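## Task

Same setup (r1 in the delivery room, r2 in the mail room, door locked, service window open), but now both parcels on the delivery room's table must end up on the mail room's shelf. Release them and move the robots clear at the end. Each parcel must rest there without any robot holding it in place, and a robot that falls or is left tilted fails the task.

## Robot and tools

Robots: r1 and r2 are identical Hello Robot Stretch 3 units. Each has a differential-drive base (0.33 m long, 0.34 m wide, passive omni wheel at the back), a lift on a mast, and one telescoping arm that sticks out to the robot's RIGHT side. The base cannot slide sideways; to move the gripper forward or back you drive the base. An on-the-spot turn pivots about a point 0.05 m behind the front edge; with the arm retracted and wrist folded the swept radius is 0.28 m, larger if the wrist is unfolded.

Frames: the base frame has its origin on the floor between the drive wheels, x forward, y left, z up. hand_pose is reported in it, at the point where closed fingertips meet. The odometry frame is the base frame at scene start; base_odometry counts wheel turns only, heading positive left, range -3.142 to 3.142. Each robot reports in its own frames, so relative placement of the two robots can only be judged from images, lidar_m, wrist_depth_mm and head_depth_mm.

execute_actions: arguments are actions (a list holding exactly one action, or empty to just read state) and optional cameras (list of camera names, or "all"/null for all, [] for none). One action is a dict keyed by "r1" and/or "r2"; each robot gets its own entry with optional base, joints and contact_limits. base holds exactly one command: translate_m, a relative drive in metres from where the base currently is, forward positive, -1 to 1; or rotate_rad, a relative turn in radians, counter-clockwise (left) positive, -3.2 to 3.2. joints holds absolute targets by name: lift_m 0 to 1.1 (arm height); arm_m 0 to 0.52 (extension); wrist_yaw_rad -1.345 to 4.42 (0 along the arm, positive toward the front, 3.0 folded over the base); wrist_pitch_rad -1.57 to 0.451 (0 level, negative tips down); wrist_roll_rad -2.911 to 2.911; gripper_m -0.089 to 0.179 (larger is wider; actual fingertip gap is a bit less, zero below 0.007); head_pan_rad -3.953 to 1.73 (0 ahead, positive left, -1.57 along the arm); head_tilt_rad -1.53 to 0.419 (negative down). contact_limits takes only arm_m, a motor effort percentage 1 to 100 at which the arm motion halts with contact_stop. All motions in an action start together; none lasts over 15 s. Anything left out may keep pushing toward its previous target. Bad keys or out-of-range numbers reject the whole call. If a result reports a stop, the remaining calls of that reply are skipped.

wait: seconds 0 to 10; lets the scene run with no new command and returns state and images. zoom_image: camera name plus region [x0, y0, x1, y1] in pixels from the top-left, max 504 by 504, on that camera's latest full image. finished_scene: scene number (1 or 2); ends it irreversibly and reports success.

Cameras: r1_head_camera, r1_nav_camera, r1_wrist_camera and the r2_ equivalents. Head and nav cameras move with head pan/tilt; the wrist camera rides on the gripper. The pictures line lists the order of returned images.

Result lines: base_status and joint_status tell how each motion of the last action ended (done, off_target, contact_stop, time_out, torque_fault). Base "done" only means the wheels turned the commanded amount, even if slipping. After contact_stop, time_out or torque_fault the target is dropped; an arm or lift that hit something goes slack until commanded again. on_its_own describes uncommanded behaviour; "held at" there is the held target, not the actual position. motor_effort is percent of maximum, positive toward higher joint values, with the peak in brackets; readings are noisy and biased. Effort outside its rest range suggests pushing or carrying. lidar_m gives 12 distances in metres, sector 1 straight ahead then counter-clockwise in 30-degree steps (4th left, 7th behind, 10th right), scanning a plane 0.17 m high; "-" means nothing seen. wrist_depth_mm and head_depth_mm are 7x7 grids of median depth in mm. base_tilt is in degrees, forward and right positive, with a fixed bias up to about 4 degrees.

Speed: the base is fast (0.30 m/s, 1.9 rad/s) only when stowed: lift_m under 0.30, arm_m under 0.03, wrist_yaw_rad over 2.54; otherwise 0.10 m/s and 0.63 rad/s.

Gripping: command gripper_m below the object's width to grasp; open to at least 0.02 above the touching value to release. The reading does not confirm a hold.

Things to avoid: the two robots pressing into each other (a hard press fails the run; once bases touch, any further drive is hard); the wrist striking the mast, base or head when folding or unfolding outside lift 0.32 to 0.95 with pitch -0.4 and roll near 0; yaw below -0.4 without pitch at -0.5 or lower; arm pushes against solid things with the gripper above about 0.45 m, which can tip the robot; driving while holding or hooking something fixed; snagging furniture, especially reversing. If tilted, reverse the last move in small steps, free the gripper, and lower lift_m to about 0.2. Wrist servos overloaded for seconds go limp for 10 s. Also avoid dropping, slamming or shoving objects; loose items may get bumped occasionally. Robot travel per metre can differ by up to 2.5 cm, which matters if both carry one load.

Each tool is called after ">>>" by a JSON object that holds its "method" and its "body".

## Session

>>> {"method": "execute_actions", "body": {"actions": []}}

Scene clock: 0.00 s.
r1.base_odometry: x=+0.000 y=+0.000 heading=+0.000 (m, m, rad; r1's odometry frame)
r1.turned_by_wheels: +0.000 (rad since the last result)
r1.turned_by_imu: +0.000 (rad since the last result)
r1.base_tilt: forward=+0.8 right=+0.5 (deg)
r1.lidar_m: 0.98 0.98 1.09 1.04 1.04 1.15 1.82 3.26 2.01 1.18 2.41 1.24
r1.head_depth_mm: 1193 1196 1190 1199 1205 1208 1221 / 1139 1132 1142 1144 1155 1165 1165 / 1075 1082 1094 1099 1102 1098 1105 / 1027 1030 1036 1043 1050 1051 1064 / 984 989 989 992 1001 1005 1012 / 941 943 948 947 956 961 965 / 884 885 889 891 895 899 902
r1.base_status: not commanded
r1.joint_positions: lift_m=+0.356 arm_m=-0.003 wrist_yaw_rad=+2.845 wrist_pitch_rad=-0.564 wrist_roll_rad=+0.006 gripper_m=+0.037 head_pan_rad=+0.006 head_tilt_rad=+0.013
r1.joint_status: not commanded
r1.motor_effort: left_wheel=+1 right_wheel=+0 lift_m=+29 arm_m=-1 wrist_yaw_rad=+0 wrist_pitch_rad=+7 wrist_roll_rad=+0 gripper_m=+0 head_pan_rad=+0 head_tilt_rad=+2 (%)
r1.hand_pose: x=+0.0382 y=+0.0527 z=+0.3376 quat_wxyz=(+0.295, +0.702, +0.094, +0.641) (m; r1's base frame)
r1.wrist_depth_mm: - 913 - - - 921 754 / - 992 - - - 961 788 / - 910 911 920 927 922 838 / 712 742 741 748 759 755 760 / 617 - 627 633 641 631 633 / 525 520 555 535 541 539 547 / 478 - - 472 465 477 482
r2.base_odometry: x=+0.000 y=+0.000 heading=+0.000 (m, m, rad; r2's odometry frame)
r2.turned_by_wheels: +0.000 (rad since the last result)
r2.turned_by_imu: +0.000 (rad since the last result)
r2.base_tilt: forward=+1.6 right=+0.6 (deg)
r2.lidar_m: 2.37 1.84 1.33 1.26 1.29 1.71 2.35 2.41 3.20 3.02 3.13 2.53
r2.head_depth_mm: 1837 2425 2431 2393 2367 2374 2341 / 1836 2449 2408 2365 2365 2324 2332 / 1819 2423 2398 2383 2359 2334 2297 / 1832 2435 2400 2368 2336 2334 2319 / 1824 2439 2399 2378 2353 2346 2324 / 1818 2449 2434 2401 2360 2348 2336 / 1814 2397 2421 2398 2372 2357 2321
r2.base_status: not commanded
r2.joint_positions: lift_m=+0.587 arm_m=-0.001 wrist_yaw_rad=+2.831 wrist_pitch_rad=-0.368 wrist_roll_rad=-0.014 gripper_m=+0.037 head_pan_rad=+0.003 head_tilt_rad=-0.002
r2.joint_status: not commanded
r2.motor_effort: left_wheel=-1 right_wheel=-1 lift_m=+46 arm_m=+0 wrist_yaw_rad=+0 wrist_pitch_rad=+5 wrist_roll_rad=+0 gripper_m=+0 head_pan_rad=+0 head_tilt_rad=+2 (%)
r2.hand_pose: x=+0.0492 y=+0.0751 z=+0.6108 quat_wxyz=(+0.235, +0.702, +0.022, +0.672) (m; r2's base frame)
r2.wrist_depth_mm: - - - - - - - / - - - - - - - / - - - - - - - / - - - - - - - / - - - - - - - / 961 995 942 933 940 931 951 / 814 - 787 813 790 801 808
pictures: r1_head_camera (sideways: a quarter turn clockwise sets it upright), r1_nav_camera (sideways: a quarter turn counterclockwise sets it upright), r1_wrist_camera, r2_head_camera (sideways: a quarter turn clockwise sets it upright), r2_nav_camera (sideways: a quarter turn counterclockwise sets it upright), r2_wrist_camera
camera_calibration (this result's frames):
r1_head_camera: T_world_to_cam=[[0.00171021, -0.0105834, -0.999943, 1.32043], [0.00601897, 0.999926, -0.0105729, 0.0186975], [0.99998, -0.00600054, 0.00177379, -0.0515622], [0, 0, 0, 1]] pos_world=[0.0491904, -0.00503094, 1.32064]
r1_nav_camera: T_world_to_cam=[[-0.0329535, 0.0380359, 0.998733, -1.26627], [-0.0543146, -0.997867, 0.0362108, 0.0109998], [0.99798, -0.0530525, 0.0349491, -0.0931948], [0, 0, 0, 1]] pos_world=[0.0518761, 0.0541957, 1.26752]
r1_wrist_camera: T_world_to_cam=[[0.960757, -0.27666, 0.0201266, -0.0315343], [-0.163823, -0.624466, -0.763678, 0.336517], [0.223847, 0.730412, -0.645283, 0.332501], [0, 0, 0, 1]] pos_world=[0.0109967, -0.0414433, 0.472183]
r2_head_camera: T_world_to_cam=[[0.0570972, 0.00970379, -0.998321, 1.31732], [-0.0403629, 0.999158, 0.00740344, -0.00568106], [0.997552, 0.0398724, 0.0574408, -0.125015], [0, 0, 0, 1]] pos_world=[0.049264, -0.00212213, 1.32234]
r2_nav_camera: T_world_to_cam=[[-0.0107016, -0.0244051, 0.999645, -1.25789], [0.0574248, -0.998067, -0.0237518, 0.0757154], [0.998292, 0.0571502, 0.0120824, -0.0688881], [0, 0, 0, 1]] pos_world=[0.0509612, 0.0488071, 1.26007]
r2_wrist_camera: T_world_to_cam=[[0.943296, -0.331912, -0.00516164, -0.02081], [-0.172248, -0.476121, -0.862345, 0.605178], [0.283765, 0.814336, -0.506295, 0.402935], [0, 0, 0, 1]] pos_world=[0.00953212, -0.0468937, 0.725768]
Images, in order (width x height): r1_head_camera 896x504, r1_nav_camera 672x504, r1_wrist_camera 644x364, r2_head_camera 896x504, r2_nav_camera 672x504, r2_wrist_camera 644x364.

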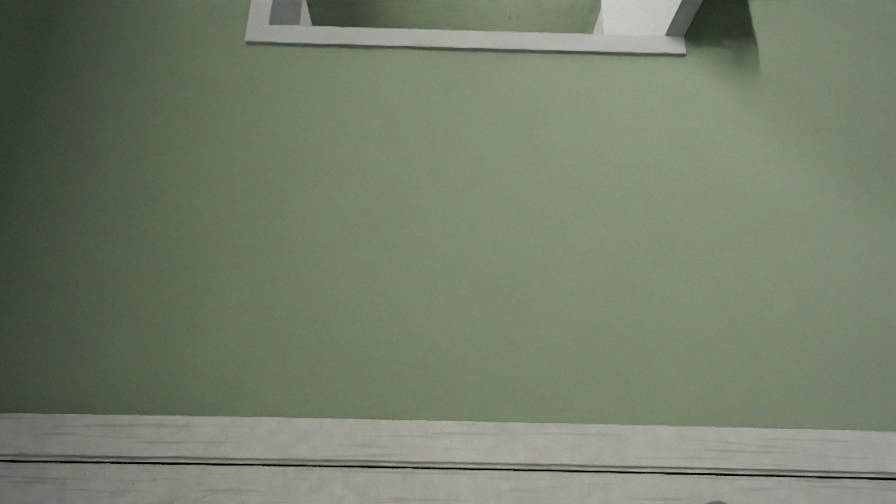

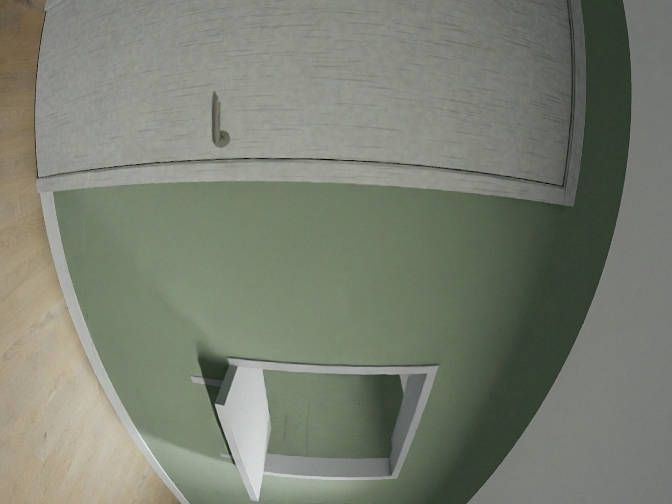

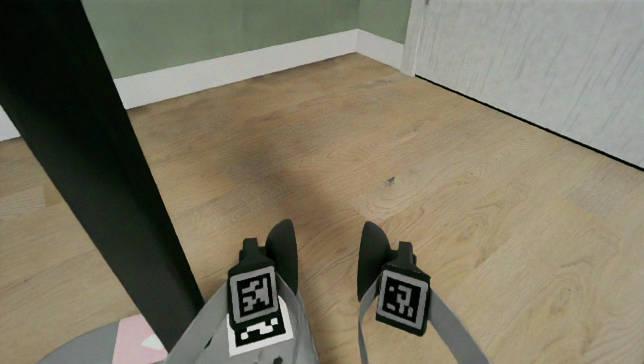

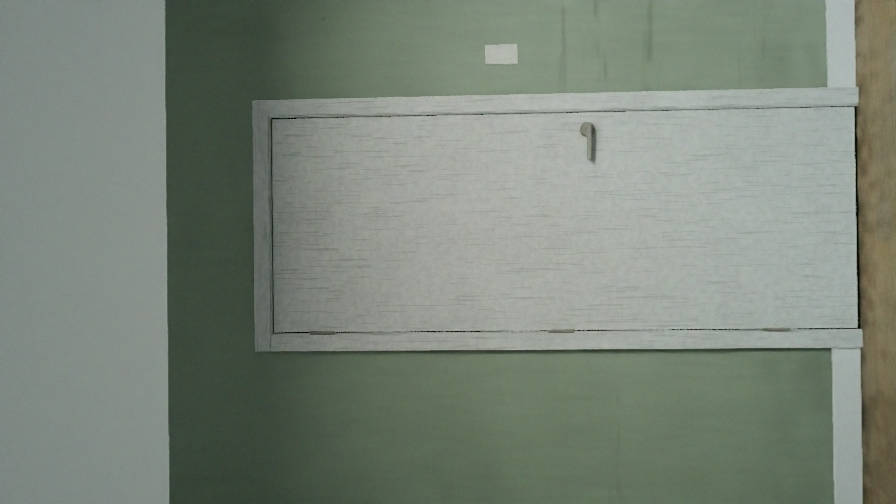

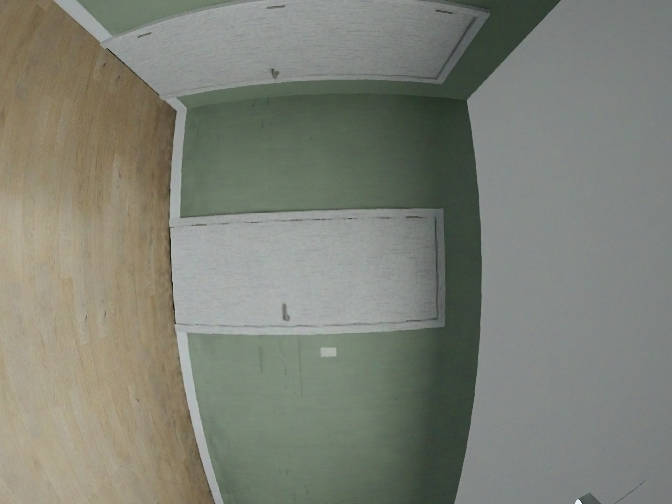

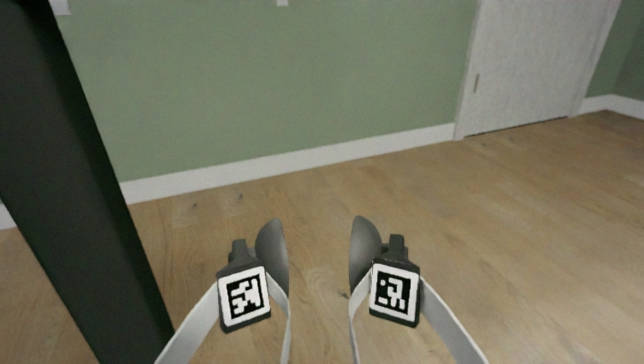

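>>> {"method": "execute_actions", "body": {"actions": [{"r1": {"joints": {"head_pan_rad": -2.0, "head_tilt_rad": -0.4, "lift_m": 0.28, "wrist_pitch_rad": -0.4}}, "r2": {"joints": {"head_pan_rad": 1.7, "head_tilt_rad": -0.25, "wrist_pitch_rad": -0.4}}}], "cameras": ["r1_head_camera", "r1_nav_camera", "r2_head_camera", "r2_nav_camera"]}}

Scene clock: 20.70 s.
r1.base_odometry: x=+0.000 y=+0.000 heading=+0.000 (m, m, rad; r1's odometry frame)
r1.turned_by_wheels: +0.000 (rad since the last result)
r1.turned_by_imu: +0.000 (rad since the last result)
r1.base_tilt: forward=+0.9 right=+0.7 (deg)
r1.lidar_m: 0.98 0.98 1.09 1.04 1.04 1.14 1.82 3.27 2.01 1.18 2.42 1.24
r1.head_depth_mm: 3000 3258 3348 3066 2226 1687 1363 / 3223 3469 3544 3045 2200 1688 1359 / 3592 3810 2442 2821 2193 1667 1351 / 3954 - 2433 2475 2175 1651 1337 / - - - 1512 2161 1657 1334 / 3785 - - 1386 1978 1533 1336 / 3507 3738 3843 1595 2071 1642 1332
r1.base_status: not commanded
r1.joint_positions: lift_m=+0.280 arm_m=-0.003 wrist_yaw_rad=+2.845 wrist_pitch_rad=-0.421 wrist_roll_rad=+0.006 gripper_m=+0.037 head_pan_rad=-1.993 head_tilt_rad=-0.395
r1.joint_status: all done
r1.motor_effort: left_wheel=+1(1) right_wheel=-1(1) lift_m=+24(26) arm_m=-1(1) wrist_yaw_rad=+0(0) wrist_pitch_rad=+12(13) wrist_roll_rad=+0(0) gripper_m=-1(0) head_pan_rad=-3(30) head_tilt_rad=-2(26) (%)
r1.hand_pose: x=+0.0441 y=+0.0721 z=+0.2922 quat_wxyz=(+0.249, +0.707, +0.044, +0.660) (m; r1's base frame)
r1.wrist_depth_mm: - 898 - - - 901 735 / - 951 - - - 916 782 / - 984 - - - 961 802 / - 770 782 788 797 800 788 / 614 631 639 632 640 633 638 / 510 - 532 525 521 525 530 / 449 - - 447 434 447 453
r2.base_odometry: x=+0.000 y=+0.000 heading=+0.000 (m, m, rad; r2's odometry frame)
r2.turned_by_wheels: +0.000 (rad since the last result)
r2.turned_by_imu: +0.001 (rad since the last result)
r2.base_tilt: forward=+1.6 right=+0.6 (deg)
r2.lidar_m: 2.37 1.84 1.32 1.25 1.29 1.71 2.35 2.41 3.19 3.04 3.10 2.52
r2.head_depth_mm: 1079 - - - 1194 1319 1374 / 1089 - - 3071 1203 1339 1384 / 1098 - - 3150 1208 1351 1412 / 1103 - - - 1219 1377 1437 / 1103 - - - 1329 1391 1450 / 1141 - 1342 1340 1342 1412 1475 / 1155 1206 1249 1298 1345 - -
r2.base_status: not commanded
r2.joint_positions: lift_m=+0.587 arm_m=-0.001 wrist_yaw_rad=+2.831 wrist_pitch_rad=-0.415 wrist_roll_rad=-0.014 gripper_m=+0.037 head_pan_rad=+1.693 head_tilt_rad=-0.247
r2.joint_status: all done
r2.motor_effort: left_wheel=+0(0) right_wheel=+0(0) lift_m=+46(46) arm_m=-1(1) wrist_yaw_rad=+0(0) wrist_pitch_rad=+4(4) wrist_roll_rad=+0(0) gripper_m=+0(1) head_pan_rad=+4(42) head_tilt_rad=-1(24) (%)
r2.hand_pose: x=+0.0474 y=+0.0697 z=+0.6000 quat_wxyz=(+0.251, +0.701, +0.039, +0.666) (m; r2's base frame)
r2.wrist_depth_mm: - - - - - - - / - - - - - - - / - - - - - - - / - - - - - - - / - - - - - - - / 891 - 911 884 908 885 887 / 784 - 759 777 756 757 759
pictures: r1_head_camera (sideways: a quarter turn clockwise sets it upright), r1_nav_camera (sideways: a quarter turn counterclockwise sets it upright), r2_head_camera (sideways: a quarter turn clockwise sets it upright), r2_nav_camera (sideways: a quarter turn counterclockwise sets it upright)
camera_calibration (this result's frames):
r1_head_camera: T_world_to_cam=[[0.152199, 0.364887, -0.918528, 1.213], [0.909392, -0.41569, -0.0144486, 0.0182259], [-0.387095, -0.833103, -0.395092, 0.473469], [0, 0, 0, 1]] pos_world=[-0.0179139, -0.0405826, 1.3015]
r1_nav_camera: T_world_to_cam=[[-0.115104, -0.349741, 0.929748, -1.17544], [-0.893266, 0.445882, 0.0571384, -0.0111028], [-0.434541, -0.823936, -0.363735, 0.434498], [0, 0, 0, 1]] pos_world=[0.0435916, -0.0481496, 1.25154]
r2_head_camera: T_world_to_cam=[[0.0131983, -0.185954, -0.98247, 1.29664], [-0.987675, -0.155678, 0.0161973, -0.0113473], [-0.155961, 0.970147, -0.185717, 0.198565], [0, 0, 0, 1]] pos_world=[0.00264759, 0.0467111, 1.31097]
r2_nav_camera: T_world_to_cam=[[-0.00397356, 0.232716, 0.972537, -1.22232], [0.985112, 0.16806, -0.0361897, 0.0862396], [-0.171866, 0.957914, -0.229919, 0.253274], [0, 0, 0, 1]] pos_world=[-0.0462834, 0.027346, 1.25011]
Images, in order (width x height): r1_head_camera 896x504, r1_nav_camera 672x504, r2_head_camera 896x504, r2_nav_camera 672x504.

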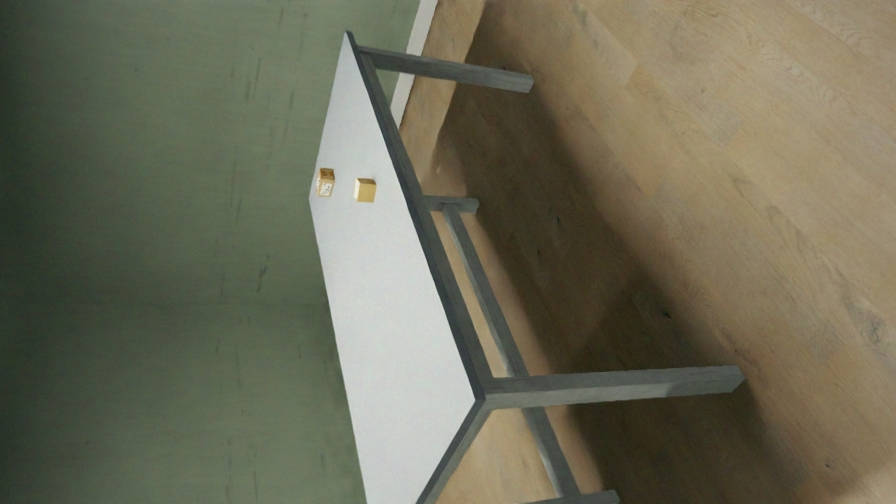

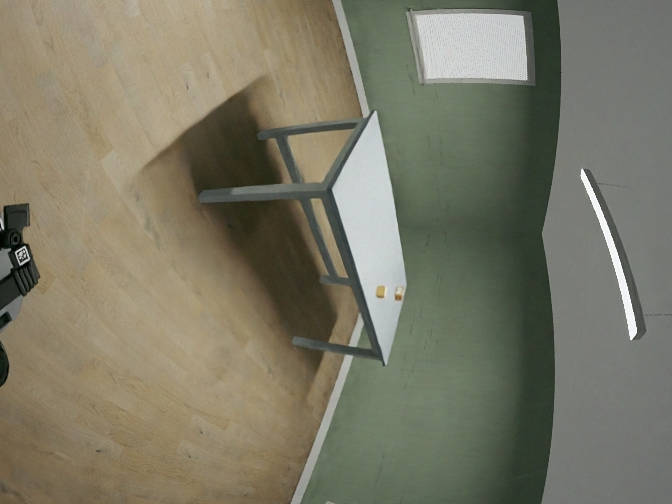

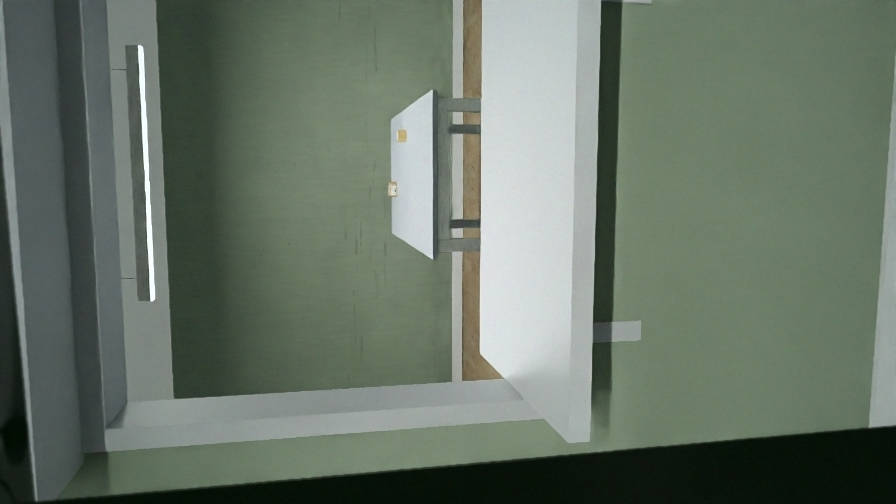

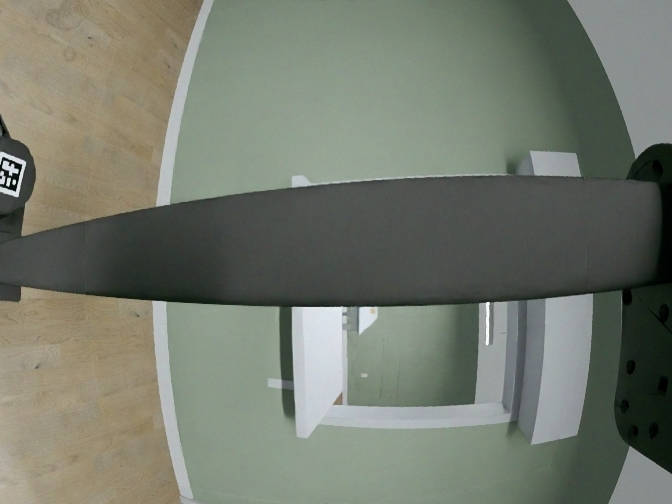

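>>> {"method": "zoom_image", "body": {"camera": "r1_head_camera", "region": [295, 140, 405, 230]}}

>>> {"method": "zoom_image", "body": {"camera": "r2_head_camera", "region": [360, 80, 500, 270]}}

Region (295, 140, 405, 230) of r1_head_camera's 896x504 image, scaled by 4.582, with more detail than that image has; it fills the top 412 rows of this view, and the rest is white.

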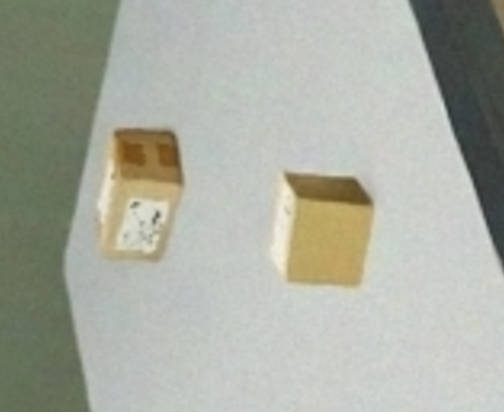

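Region (360, 80, 500, 270) of r2_head_camera's 896x504 image, scaled by 2.653, with more detail than that image has; it fills the left 371 columns of this view, and the rest is white.

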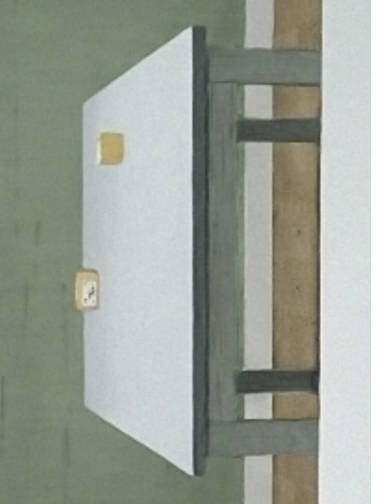

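>>> {"method": "execute_actions", "body": {"actions": [{"r1": {"base": {"rotate_rad": 0.76}, "joints": {"head_pan_rad": -2.5, "head_tilt_rad": -0.55}}, "r2": {"joints": {"head_pan_rad": 0.3}}}], "cameras": []}}

>>> {"method": "execute_actions", "body": {"actions": [{"r1": {"base": {"translate_m": -1.0}}, "r2": {"base": {"rotate_rad": 1.34}, "joints": {"head_pan_rad": -2.9, "head_tilt_rad": -0.25}}}], "cameras": ["r1_head_camera", "r1_nav_camera", "r2_head_camera"]}}

Scene clock: 94.63 s.
r1.base_odometry: x=+0.000 y=+0.000 heading=+0.760 (m, m, rad; r1's odometry frame)
r1.turned_by_wheels: +0.760 (rad since the last result)
r1.turned_by_imu: +0.761 (rad since the last result)
r1.base_tilt: forward=+0.9 right=+0.7 (deg)
r1.lidar_m: 1.00 1.12 1.04 1.05 1.32 2.83 2.29 1.18 1.75 1.63 1.08 0.98
r1.head_depth_mm: 3602 3696 1717 2445 1836 1492 1240 / - - 1589 2424 1830 1476 1238 / 3859 - 1466 2335 1838 1467 1238 / 3663 - 1462 2126 1768 1473 1221 / 3396 3727 1780 2151 1801 1453 1228 / 3243 3583 3307 2349 1803 1451 1213 / 3063 3436 3394 2322 1779 1452 1222
r1.base_status: done
r1.joint_positions: lift_m=+0.280 arm_m=-0.003 wrist_yaw_rad=+2.845 wrist_pitch_rad=-0.421 wrist_roll_rad=+0.006 gripper_m=+0.037 head_pan_rad=-2.493 head_tilt_rad=-0.543
r1.joint_status: all done
r1.motor_effort: left_wheel=-1(8) right_wheel=+0(4) lift_m=+24(23) arm_m=-1(1) wrist_yaw_rad=+0(0) wrist_pitch_rad=+12(12) wrist_roll_rad=+0(0) gripper_m=+0(0) head_pan_rad=-2(25) head_tilt_rad=-4(19) (%)
r1.hand_pose: x=+0.0441 y=+0.0722 z=+0.2922 quat_wxyz=(+0.249, +0.707, +0.044, +0.660) (m; r1's base frame)
r1.wrist_depth_mm: - - - 984 969 930 898 / - - - - - - 983 / - - - - - - - / - 789 786 794 795 797 808 / 606 639 636 634 641 636 641 / 512 - 536 518 521 527 536 / 451 - - 445 438 450 452
r2.base_odometry: x=+0.000 y=+0.000 heading=+0.000 (m, m, rad; r2's odometry frame)
r2.turned_by_wheels: +0.000 (rad since the last result)
r2.turned_by_imu: +0.001 (rad since the last result)
r2.base_tilt: forward=+1.6 right=+0.6 (deg)
r2.lidar_m: 2.37 1.84 1.32 1.26 1.28 1.71 2.35 2.40 3.18 3.03 3.13 2.53
r2.head_depth_mm: 2064 2128 2215 2304 2383 2272 1710 / 2123 2189 2289 2361 2472 2274 1700 / 2194 2289 2371 2469 2569 2283 1722 / 2274 2366 2461 2542 2667 2281 1722 / 2336 2452 2513 2619 2744 2289 1739 / 2386 2486 2540 2576 2606 2305 1735 / 2032 2043 2057 2075 2121 2125 1735
r2.base_status: not commanded
r2.joint_positions: lift_m=+0.587 arm_m=-0.001 wrist_yaw_rad=+2.831 wrist_pitch_rad=-0.415 wrist_roll_rad=-0.014 gripper_m=+0.037 head_pan_rad=+0.307 head_tilt_rad=-0.247
r2.joint_status: all done
r2.motor_effort: left_wheel=-1(1) right_wheel=-1(0) lift_m=+46(46) arm_m=-1(0) wrist_yaw_rad=+0(0) wrist_pitch_rad=+4(5) wrist_roll_rad=+0(0) gripper_m=+0(0) head_pan_rad=-4(44) head_tilt_rad=-1(2) (%)
r2.hand_pose: x=+0.0474 y=+0.0697 z=+0.6000 quat_wxyz=(+0.251, +0.701, +0.039, +0.666) (m; r2's base frame)
r2.wrist_depth_mm: - - - - - - - / - - - - - - - / - - - - - - - / - - - - - - - / - - - - - - - / 921 - 906 887 902 861 871 / 788 - 764 785 751 764 756
pictures: none
No camera images: the call's "cameras" was empty. Leave "cameras" out to get every camera's image.

Scene clock: 99.67 s.
r1.base_odometry: x=-0.725 y=-0.689 heading=+0.760 (m, m, rad; r1's odometry frame)
r1.turned_by_wheels: +0.000 (rad since the last result)
r1.turned_by_imu: -0.007 (rad since the last result)
r1.base_tilt: forward=+0.9 right=+0.6 (deg)
r1.lidar_m: 1.91 1.55 1.43 1.44 1.81 2.38 1.29 1.35 1.24 0.64 2.08 1.91
r1.head_depth_mm: 2627 2728 2705 1122 1845 1490 1240 / 2932 3082 1478 1045 1829 1475 1237 / 3305 3541 1460 993 1769 1467 1235 / 3300 3680 1463 964 1718 1467 1224 / 3085 3476 1443 980 850 1454 1221 / 2912 3250 3311 968 796 1453 1223 / 2768 3003 3158 961 763 1450 1209
r1.base_status: done
r1.joint_positions: lift_m=+0.280 arm_m=-0.003 wrist_yaw_rad=+2.845 wrist_pitch_rad=-0.421 wrist_roll_rad=+0.006 gripper_m=+0.037 head_pan_rad=-2.493 head_tilt_rad=-0.544
r1.joint_status: not commanded
r1.motor_effort: left_wheel=-1(8) right_wheel=+1(2) lift_m=+24(24) arm_m=-1(1) wrist_yaw_rad=+1(0) wrist_pitch_rad=+12(12) wrist_roll_rad=+0(0) gripper_m=+0(0) head_pan_rad=-3(3) head_tilt_rad=-3(4) (%)
r1.hand_pose: x=+0.0441 y=+0.0722 z=+0.2923 quat_wxyz=(+0.249, +0.707, +0.044, +0.660) (m; r1's base frame)
r1.wrist_depth_mm: - - - - - - - / - - - - - - - / - - - - - - - / - 785 772 794 806 812 808 / 618 633 634 635 643 633 640 / 508 - 533 523 522 527 529 / 451 - - 443 434 447 453
r2.base_odometry: x=+0.000 y=+0.000 heading=+1.340 (m, m, rad; r2's odometry frame)
r2.turned_by_wheels: +1.340 (rad since the last result)
r2.turned_by_imu: +1.354 (rad since the last result)
r2.base_tilt: forward=+1.6 right=+0.6 (deg)
r2.lidar_m: 1.26 1.25 1.44 2.35 2.35 2.71 3.03 3.03 2.79 2.38 2.38 1.46
r2.head_depth_mm: 2782 2919 2999 3133 3202 2253 1697 / 2783 2923 2990 3141 3232 2259 1708 / 2771 2910 3037 3132 3216 2275 1715 / 2789 2915 3005 3112 3246 2281 1725 / 2815 2890 3004 3128 3212 2274 1728 / 2776 2899 3064 3136 3239 2305 1725 / 2812 2884 3007 3154 3217 2329 1728
r2.base_status: done
r2.joint_positions: lift_m=+0.587 arm_m=-0.001 wrist_yaw_rad=+2.831 wrist_pitch_rad=-0.415 wrist_roll_rad=-0.014 gripper_m=+0.037 head_pan_rad=-2.893 head_tilt_rad=-0.247
r2.joint_status: all done
r2.motor_effort: left_wheel=-2(6) right_wheel=+2(6) lift_m=+45(46) arm_m=+0(1) wrist_yaw_rad=+1(0) wrist_pitch_rad=+5(5) wrist_roll_rad=+0(0) gripper_m=+0(0) head_pan_rad=-3(43) head_tilt_rad=-2(1) (%)
r2.hand_pose: x=+0.0474 y=+0.0696 z=+0.5999 quat_wxyz=(+0.251, +0.701, +0.039, +0.666) (m; r2's base frame)
r2.wrist_depth_mm: - - - - - - 999 / - - - - - - - / - - - - - - - / - - - - - - - / - - - - - - - / 905 - 888 895 902 867 856 / 761 - 769 774 774 771 778
pictures: r1_head_camera (sideways: a quarter turn clockwise sets it upright), r1_nav_camera (sideways: a quarter turn counterclockwise sets it upright), r2_head_camera (sideways: a quarter turn clockwise sets it upright)
camera_calibration (this result's frames):
r1_head_camera: T_world_to_cam=[[0.413775, 0.32693, -0.849651, 1.12156], [0.600357, -0.799586, -0.0152952, 0.0212103], [-0.684369, -0.503766, -0.527123, 0.647082], [0, 0, 0, 1]] pos_world=[-0.0339645, -0.0237347, 1.29435]
r1_nav_camera: T_world_to_cam=[[-0.375546, -0.332633, 0.865055, -1.08945], [-0.577081, 0.814286, 0.0625828, -0.020108], [-0.725219, -0.475704, -0.497758, 0.61067], [0, 0, 0, 1]] pos_world=[0.0221269, -0.0555149, 1.24766]
r2_head_camera: T_world_to_cam=[[0.183122, 0.0366697, -0.982406, 1.29552], [0.279214, -0.960092, 0.016209, -0.0190906], [-0.942606, -0.27727, -0.186052, 0.2038], [0, 0, 0, 1]] pos_world=[-0.0398035, -0.00932729, 1.31095]
Images, in order (width x height): r1_head_camera 896x504, r1_nav_camera 672x504, r2_head_camera 896x504.

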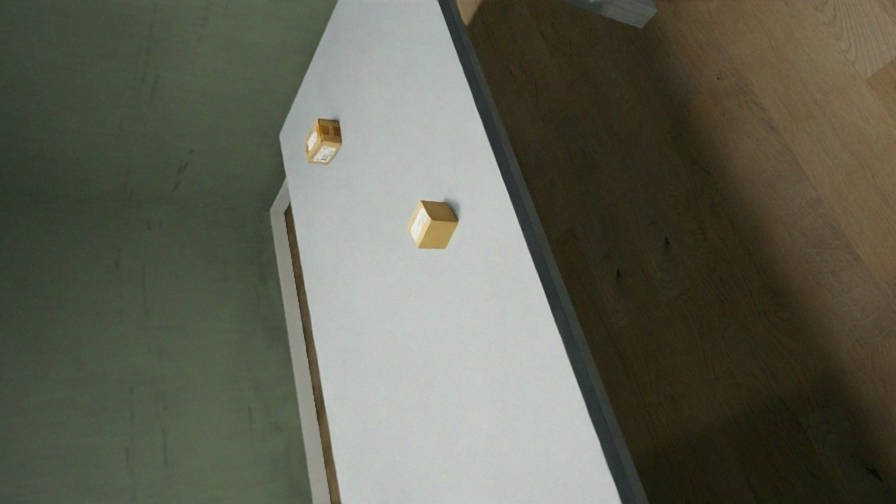

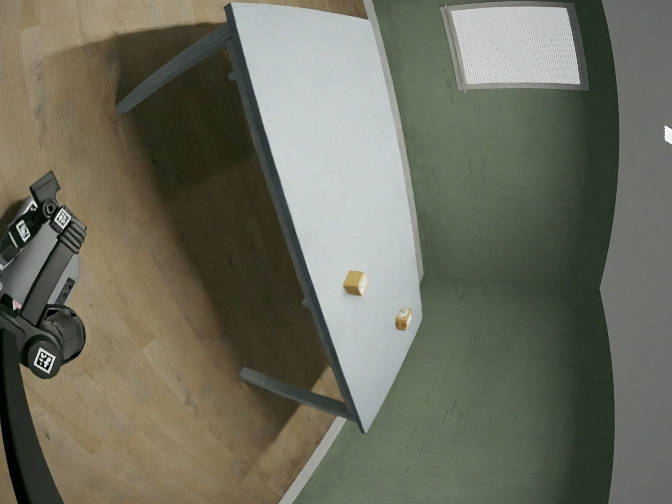

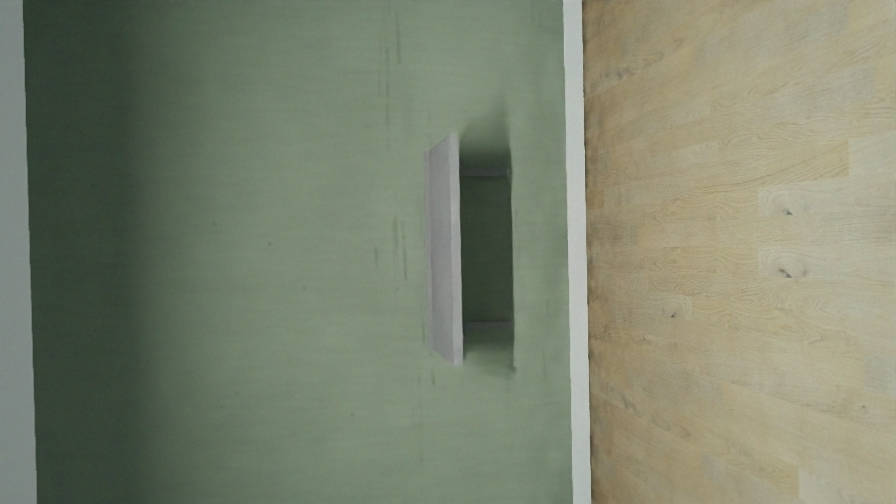

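>>> {"method": "zoom_image", "body": {"camera": "r1_head_camera", "region": [390, 180, 480, 270]}}

>>> {"method": "zoom_image", "body": {"camera": "r1_head_camera", "region": [285, 100, 365, 180]}}

Region (390, 180, 480, 270) of r1_head_camera's 896x504 image, scaled by 5.600, with more detail than that image has.

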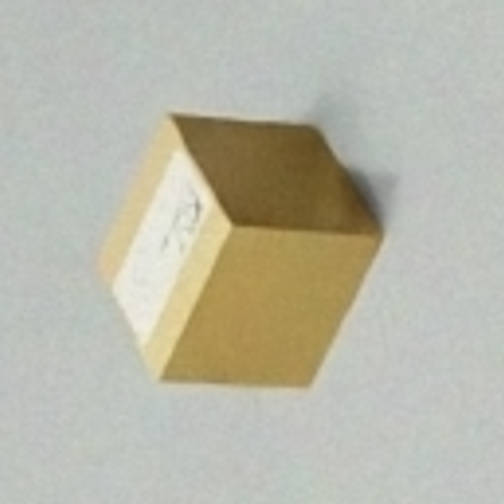

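Region (285, 100, 365, 180) of r1_head_camera's 896x504 image, scaled by 6.300, with more detail than that image has.

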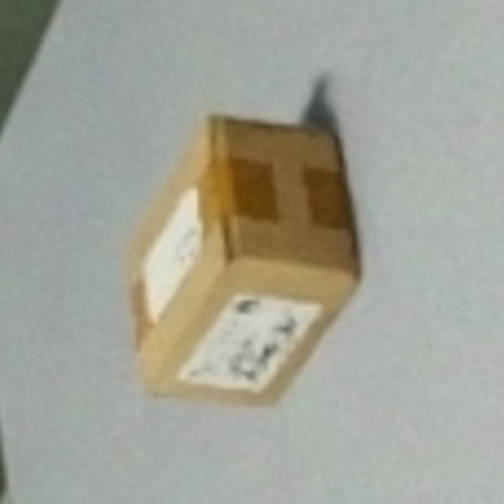

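>>> {"method": "execute_actions", "body": {"actions": [{"r1": {"base": {"translate_m": -0.684}, "joints": {"lift_m": 0.805, "wrist_yaw_rad": 0.6, "head_pan_rad": -1.6, "head_tilt_rad": -0.85}}, "r2": {"base": {"translate_m": 0.565}, "joints": {"head_pan_rad": -1.57, "head_tilt_rad": -0.5, "lift_m": 0.94}}}], "cameras": ["r1_head_camera", "r1_wrist_camera"]}}

Scene clock: 145.80 s.
r1.base_odometry: x=-1.221 y=-1.160 heading=+0.760 (m, m, rad; r1's odometry frame)
r1.turned_by_wheels: +0.000 (rad since the last result)
r1.turned_by_imu: -0.005 (rad since the last result)
r1.base_tilt: forward=+0.8 right=+0.5 (deg)
r1.lidar_m: 2.57 1.83 1.69 1.71 1.89 1.75 0.61 1.06 0.98 0.99 0.94 0.93
r1.head_depth_mm: 2586 2646 846 696 602 - - / 2675 2598 839 693 600 - 1100 / 2760 1051 831 672 598 - 1108 / 2831 1045 824 652 607 - 1105 / 2932 1036 821 678 614 1202 1104 / 3026 1030 812 675 1348 1226 1105 / 3132 1012 809 671 1373 1227 1092
r1.base_status: done
r1.joint_positions: lift_m=+0.805 arm_m=-0.003 wrist_yaw_rad=+0.602 wrist_pitch_rad=-0.420 wrist_roll_rad=+0.006 gripper_m=+0.037 head_pan_rad=-1.607 head_tilt_rad=-0.839
r1.joint_status: all done
r1.motor_effort: left_wheel=+1(7) right_wheel=+1(2) lift_m=+34(36) arm_m=-1(1) wrist_yaw_rad=-1(2) wrist_pitch_rad=+12(12) wrist_roll_rad=+0(0) gripper_m=+1(1) head_pan_rad=+3(30) head_tilt_rad=-5(27) (%)
r1.hand_pose: x=+0.1053 y=-0.3269 z=+0.8170 quat_wxyz=(+0.703, +0.346, -0.619, +0.063) (m; r1's base frame)
r1.wrist_depth_mm: - - - - - - - / - - 692 711 713 737 - / - - 487 455 462 469 480 / - - 842 336 341 346 348 / - - - 280 275 272 274 / - - - - 224 225 219 / 999 - 982 - 194 192 193
r2.base_odometry: x=+0.129 y=+0.550 heading=+1.340 (m, m, rad; r2's odometry frame)
r2.turned_by_wheels: +0.000 (rad since the last result)
r2.turned_by_imu: +0.006 (rad since the last result)
r2.base_tilt: forward=+1.7 right=+0.6 (deg)
r2.lidar_m: 0.71 0.71 0.82 1.41 2.50 2.90 3.57 3.56 2.61 2.23 1.41 0.83
r2.head_depth_mm: 2150 2351 2577 2779 2133 1763 - / 2085 2266 2456 2669 2153 1659 - / 2039 2204 2392 2589 2151 1665 - / 1986 2148 2344 2529 2162 1673 - / 1933 2082 2252 2477 2173 1690 - / 1899 2048 2232 2397 2209 1689 1396 / 1859 1996 2152 2344 2197 1700 1370
r2.base_status: done
r2.joint_positions: lift_m=+0.939 arm_m=-0.001 wrist_yaw_rad=+2.831 wrist_pitch_rad=-0.417 wrist_roll_rad=-0.014 gripper_m=+0.037 head_pan_rad=-1.577 head_tilt_rad=-0.494
r2.joint_status: all done
r2.motor_effort: left_wheel=-2(2) right_wheel=+2(5) lift_m=+65(65) arm_m=+0(1) wrist_yaw_rad=+1(0) wrist_pitch_rad=+5(5) wrist_roll_rad=+0(0) gripper_m=+0(0) head_pan_rad=+4(44) head_tilt_rad=-3(27) (%)
r2.hand_pose: x=+0.0474 y=+0.0695 z=+0.9522 quat_wxyz=(+0.252, +0.701, +0.040, +0.666) (m; r2's base frame)
r2.wrist_depth_mm: - - - - 888 - - / - - - - 682 578 558 / - - - - 989 711 428 / - - - - - 787 634 / - - - - - 812 667 / - - - - - 876 708 / - - - - - 948 741
pictures: r1_head_camera (sideways: a quarter turn clockwise sets it upright), r1_wrist_camera
camera_calibration (this result's frames):
r1_head_camera: T_world_to_cam=[[0.0165428, 0.751558, -0.65946, 0.876085], [0.999224, -0.0359984, -0.0159599, 0.0196365], [-0.0357343, -0.658684, -0.75157, 0.935084], [0, 0, 0, 1]] pos_world=[-0.000699629, -0.0417966, 1.28084]
r1_wrist_camera: T_world_to_cam=[[-0.816928, -0.576313, 0.0221793, -0.12309], [-0.32055, 0.421741, -0.848164, 0.9041], [0.479454, -0.699999, -0.529269, 0.314754], [0, 0, 0, 1]] pos_world=[0.0383428, -0.231907, 0.936144]
Images, in order (width x height): r1_head_camera 896x504, r1_wrist_camera 644x364.

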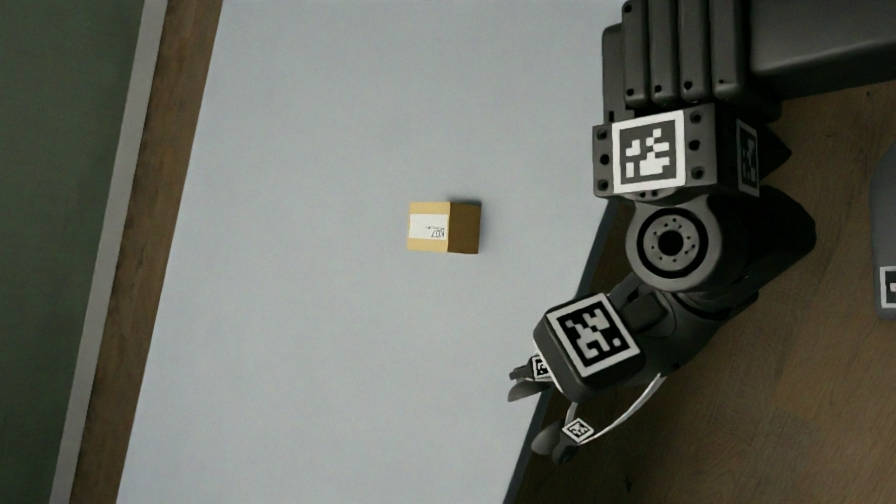

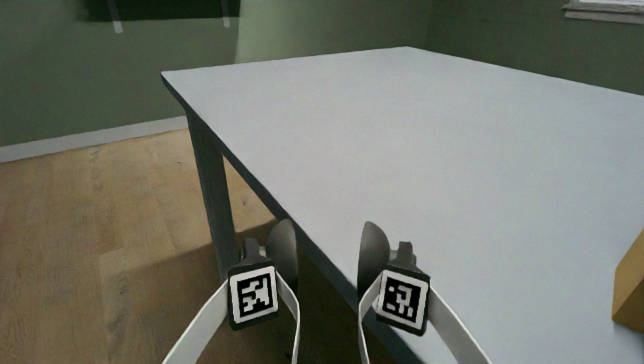

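>>> {"method": "execute_actions", "body": {"actions": []}}

Scene clock: 162.17 s.
r1.base_odometry: x=-1.221 y=-1.160 heading=+0.760 (m, m, rad; r1's odometry frame)
r1.turned_by_wheels: +0.000 (rad since the last result)
r1.turned_by_imu: +0.000 (rad since the last result)
r1.base_tilt: forward=+1.0 right=+0.6 (deg)
r1.lidar_m: 2.57 1.83 1.69 1.71 1.90 1.74 0.61 1.07 0.98 0.99 0.94 0.93
r1.head_depth_mm: 2565 2663 842 694 603 - - / 2648 2615 838 690 602 - 1105 / 2757 1058 835 672 600 - 1109 / 2837 1046 828 651 606 - 1107 / 2965 1032 820 677 617 1198 1105 / 3028 1022 816 673 1344 1243 1098 / 3071 1017 811 669 1375 1231 1095
r1.base_status: done
r1.joint_positions: lift_m=+0.805 arm_m=-0.003 wrist_yaw_rad=+0.602 wrist_pitch_rad=-0.420 wrist_roll_rad=+0.006 gripper_m=+0.037 head_pan_rad=-1.607 head_tilt_rad=-0.839
r1.joint_status: all done
r1.motor_effort: left_wheel=+0(7) right_wheel=+0(2) lift_m=+33(36) arm_m=-2(1) wrist_yaw_rad=-1(2) wrist_pitch_rad=+11(12) wrist_roll_rad=+0(0) gripper_m=+0(1) head_pan_rad=+3(30) head_tilt_rad=-7(27) (%)
r1.hand_pose: x=+0.1053 y=-0.3269 z=+0.8170 quat_wxyz=(+0.703, +0.346, -0.619, +0.063) (m; r1's base frame)
r1.wrist_depth_mm: - - - - - - - / - - 690 707 729 740 - / - - 486 458 461 470 479 / - - 861 336 341 345 347 / - - - 278 277 272 274 / - - - - 224 226 218 / 997 - 992 - 195 192 193
r2.base_odometry: x=+0.129 y=+0.550 heading=+1.340 (m, m, rad; r2's odometry frame)
r2.turned_by_wheels: +0.000 (rad since the last result)
r2.turned_by_imu: +0.000 (rad since the last result)
r2.base_tilt: forward=+1.7 right=+0.7 (deg)
r2.lidar_m: 0.71 0.71 0.82 1.41 2.51 2.89 3.58 3.58 2.61 2.23 1.41 0.83
r2.head_depth_mm: 2162 2354 2550 2739 2108 1760 - / 2083 2266 2461 2680 2125 1665 - / 2042 2200 2401 2569 2151 1666 - / 1998 2146 2317 2532 2162 1683 - / 1938 2077 2268 2481 2155 1683 - / 1912 2037 2225 2410 2168 1692 1393 / 1871 2008 2178 2343 2200 1702 1383
r2.base_status: done
r2.joint_positions: lift_m=+0.939 arm_m=-0.001 wrist_yaw_rad=+2.831 wrist_pitch_rad=-0.417 wrist_roll_rad=-0.014 gripper_m=+0.037 head_pan_rad=-1.577 head_tilt_rad=-0.494
r2.joint_status: all done
r2.motor_effort: left_wheel=-2(2) right_wheel=+2(5) lift_m=+65(65) arm_m=+0(1) wrist_yaw_rad=+1(0) wrist_pitch_rad=+5(5) wrist_roll_rad=+0(0) gripper_m=+0(0) head_pan_rad=+4(44) head_tilt_rad=-3(27) (%)
r2.hand_pose: x=+0.0474 y=+0.0695 z=+0.9522 quat_wxyz=(+0.252, +0.701, +0.040, +0.666) (m; r2's base frame)
r2.wrist_depth_mm: - - - - 887 - - / - - - - 693 581 567 / - - - - 973 692 427 / - - - - - 813 632 / - - - - - 845 664 / - - - - - 877 682 / - - - - - 931 727
pictures: r1_head_camera (sideways: a quarter turn clockwise sets it upright), r1_nav_camera (sideways: a quarter turn counterclockwise sets it upright), r1_wrist_camera, r2_head_camera (sideways: a quarter turn clockwise sets it upright), r2_nav_camera (sideways: a quarter turn counterclockwise sets it upright), r2_wrist_camera
camera_calibration (this result's frames):
r1_head_camera: T_world_to_cam=[[0.0165429, 0.751558, -0.65946, 0.876085], [0.999224, -0.0359986, -0.0159599, 0.0196365], [-0.0357344, -0.658684, -0.75157, 0.935084], [0, 0, 0, 1]] pos_world=[-0.000699639, -0.0417965, 1.28084]
r1_nav_camera: T_world_to_cam=[[0.0118478, -0.7312, 0.68206, -0.853275], [-0.99643, 0.0483881, 0.069183, -0.0261172], [-0.0835902, -0.680445, -0.728016, 0.90629], [0, 0, 0, 1]] pos_world=[0.0598425, -0.00597049, 1.24359]
r1_wrist_camera: T_world_to_cam=[[-0.816928, -0.576313, 0.0221792, -0.12309], [-0.32055, 0.421741, -0.848164, 0.9041], [0.479454, -0.699999, -0.529269, 0.314754], [0, 0, 0, 1]] pos_world=[0.0383429, -0.231907, 0.936144]
r2_head_camera: T_world_to_cam=[[0.0121927, 0.420585, -0.907171, 1.19831], [0.999445, 0.0230096, 0.0241006, -0.0337515], [0.03101, -0.906961, -0.420071, 0.50243], [0, 0, 0, 1]] pos_world=[0.00354181, -0.0475299, 1.29894]
r2_nav_camera: T_world_to_cam=[[-0.0273014, -0.461981, 0.88647, -1.10983], [-0.998454, -0.030349, -0.0465666, 0.111836], [0.0484163, -0.886371, -0.460438, 0.551929], [0, 0, 0, 1]] pos_world=[0.0546404, -0.0201133, 1.24317]
r2_wrist_camera: T_world_to_cam=[[0.943216, -0.332157, -0.00379979, -0.020498], [-0.184946, -0.515615, -0.836622, 0.875448], [0.275931, 0.789818, -0.547768, 0.622407], [0, 0, 0, 1]] pos_world=[0.00950373, -0.0470024, 1.07328]
Images, in order (width x height): r1_head_camera 896x504, r1_nav_camera 672x504, r1_wrist_camera 644x364, r2_head_camera 896x504, r2_nav_camera 672x504, r2_wrist_camera 644x364.

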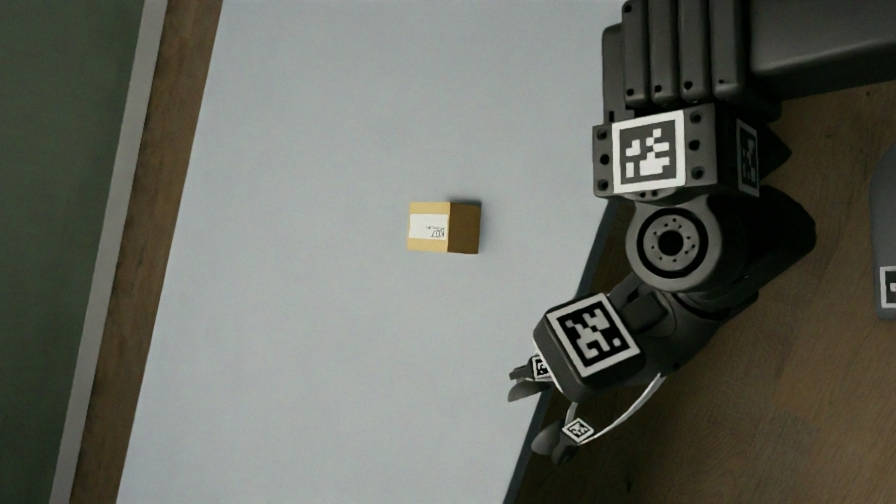

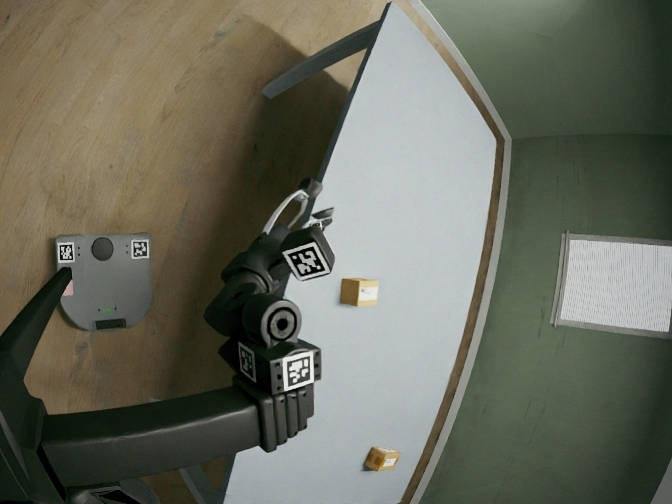

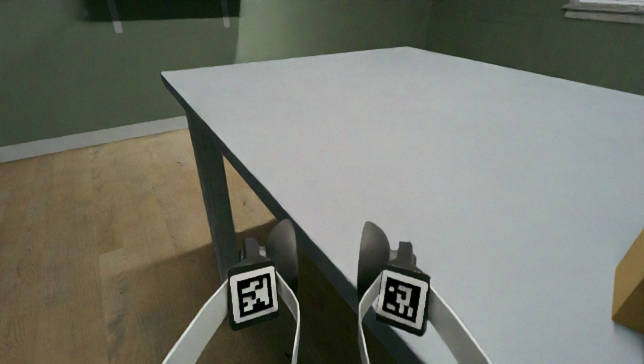

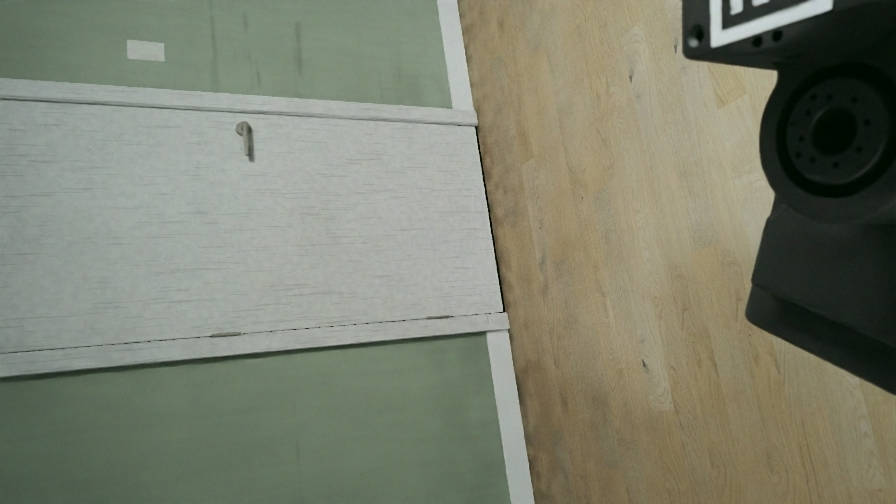

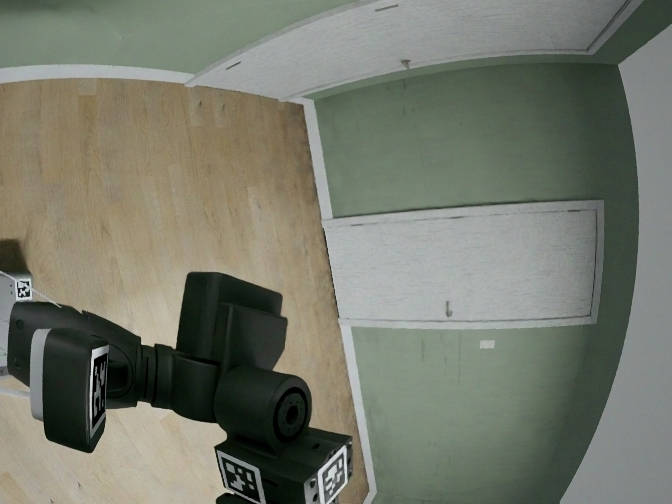

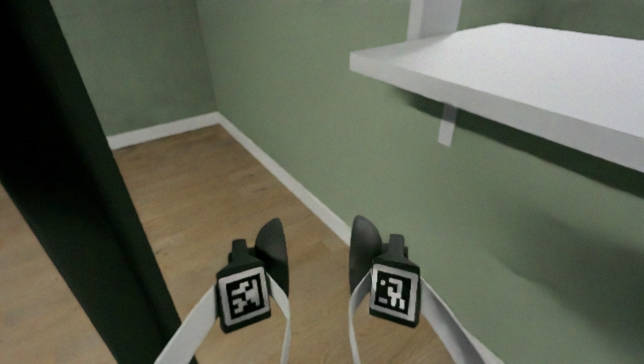

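>>> {"method": "zoom_image", "body": {"camera": "r1_head_camera", "region": [380, 170, 520, 280]}}

Region (380, 170, 520, 280) of r1_head_camera's 896x504 image, scaled by 3.600, with more detail than that image has; it fills the top 396 rows of this view, and the rest is white.

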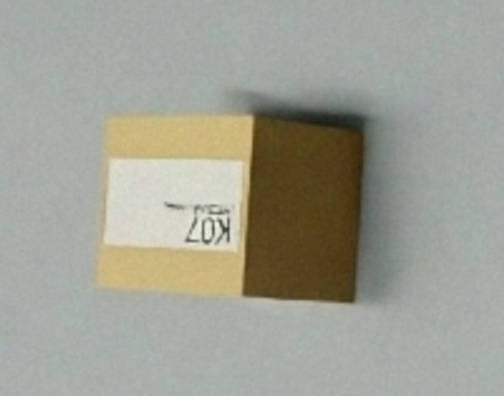

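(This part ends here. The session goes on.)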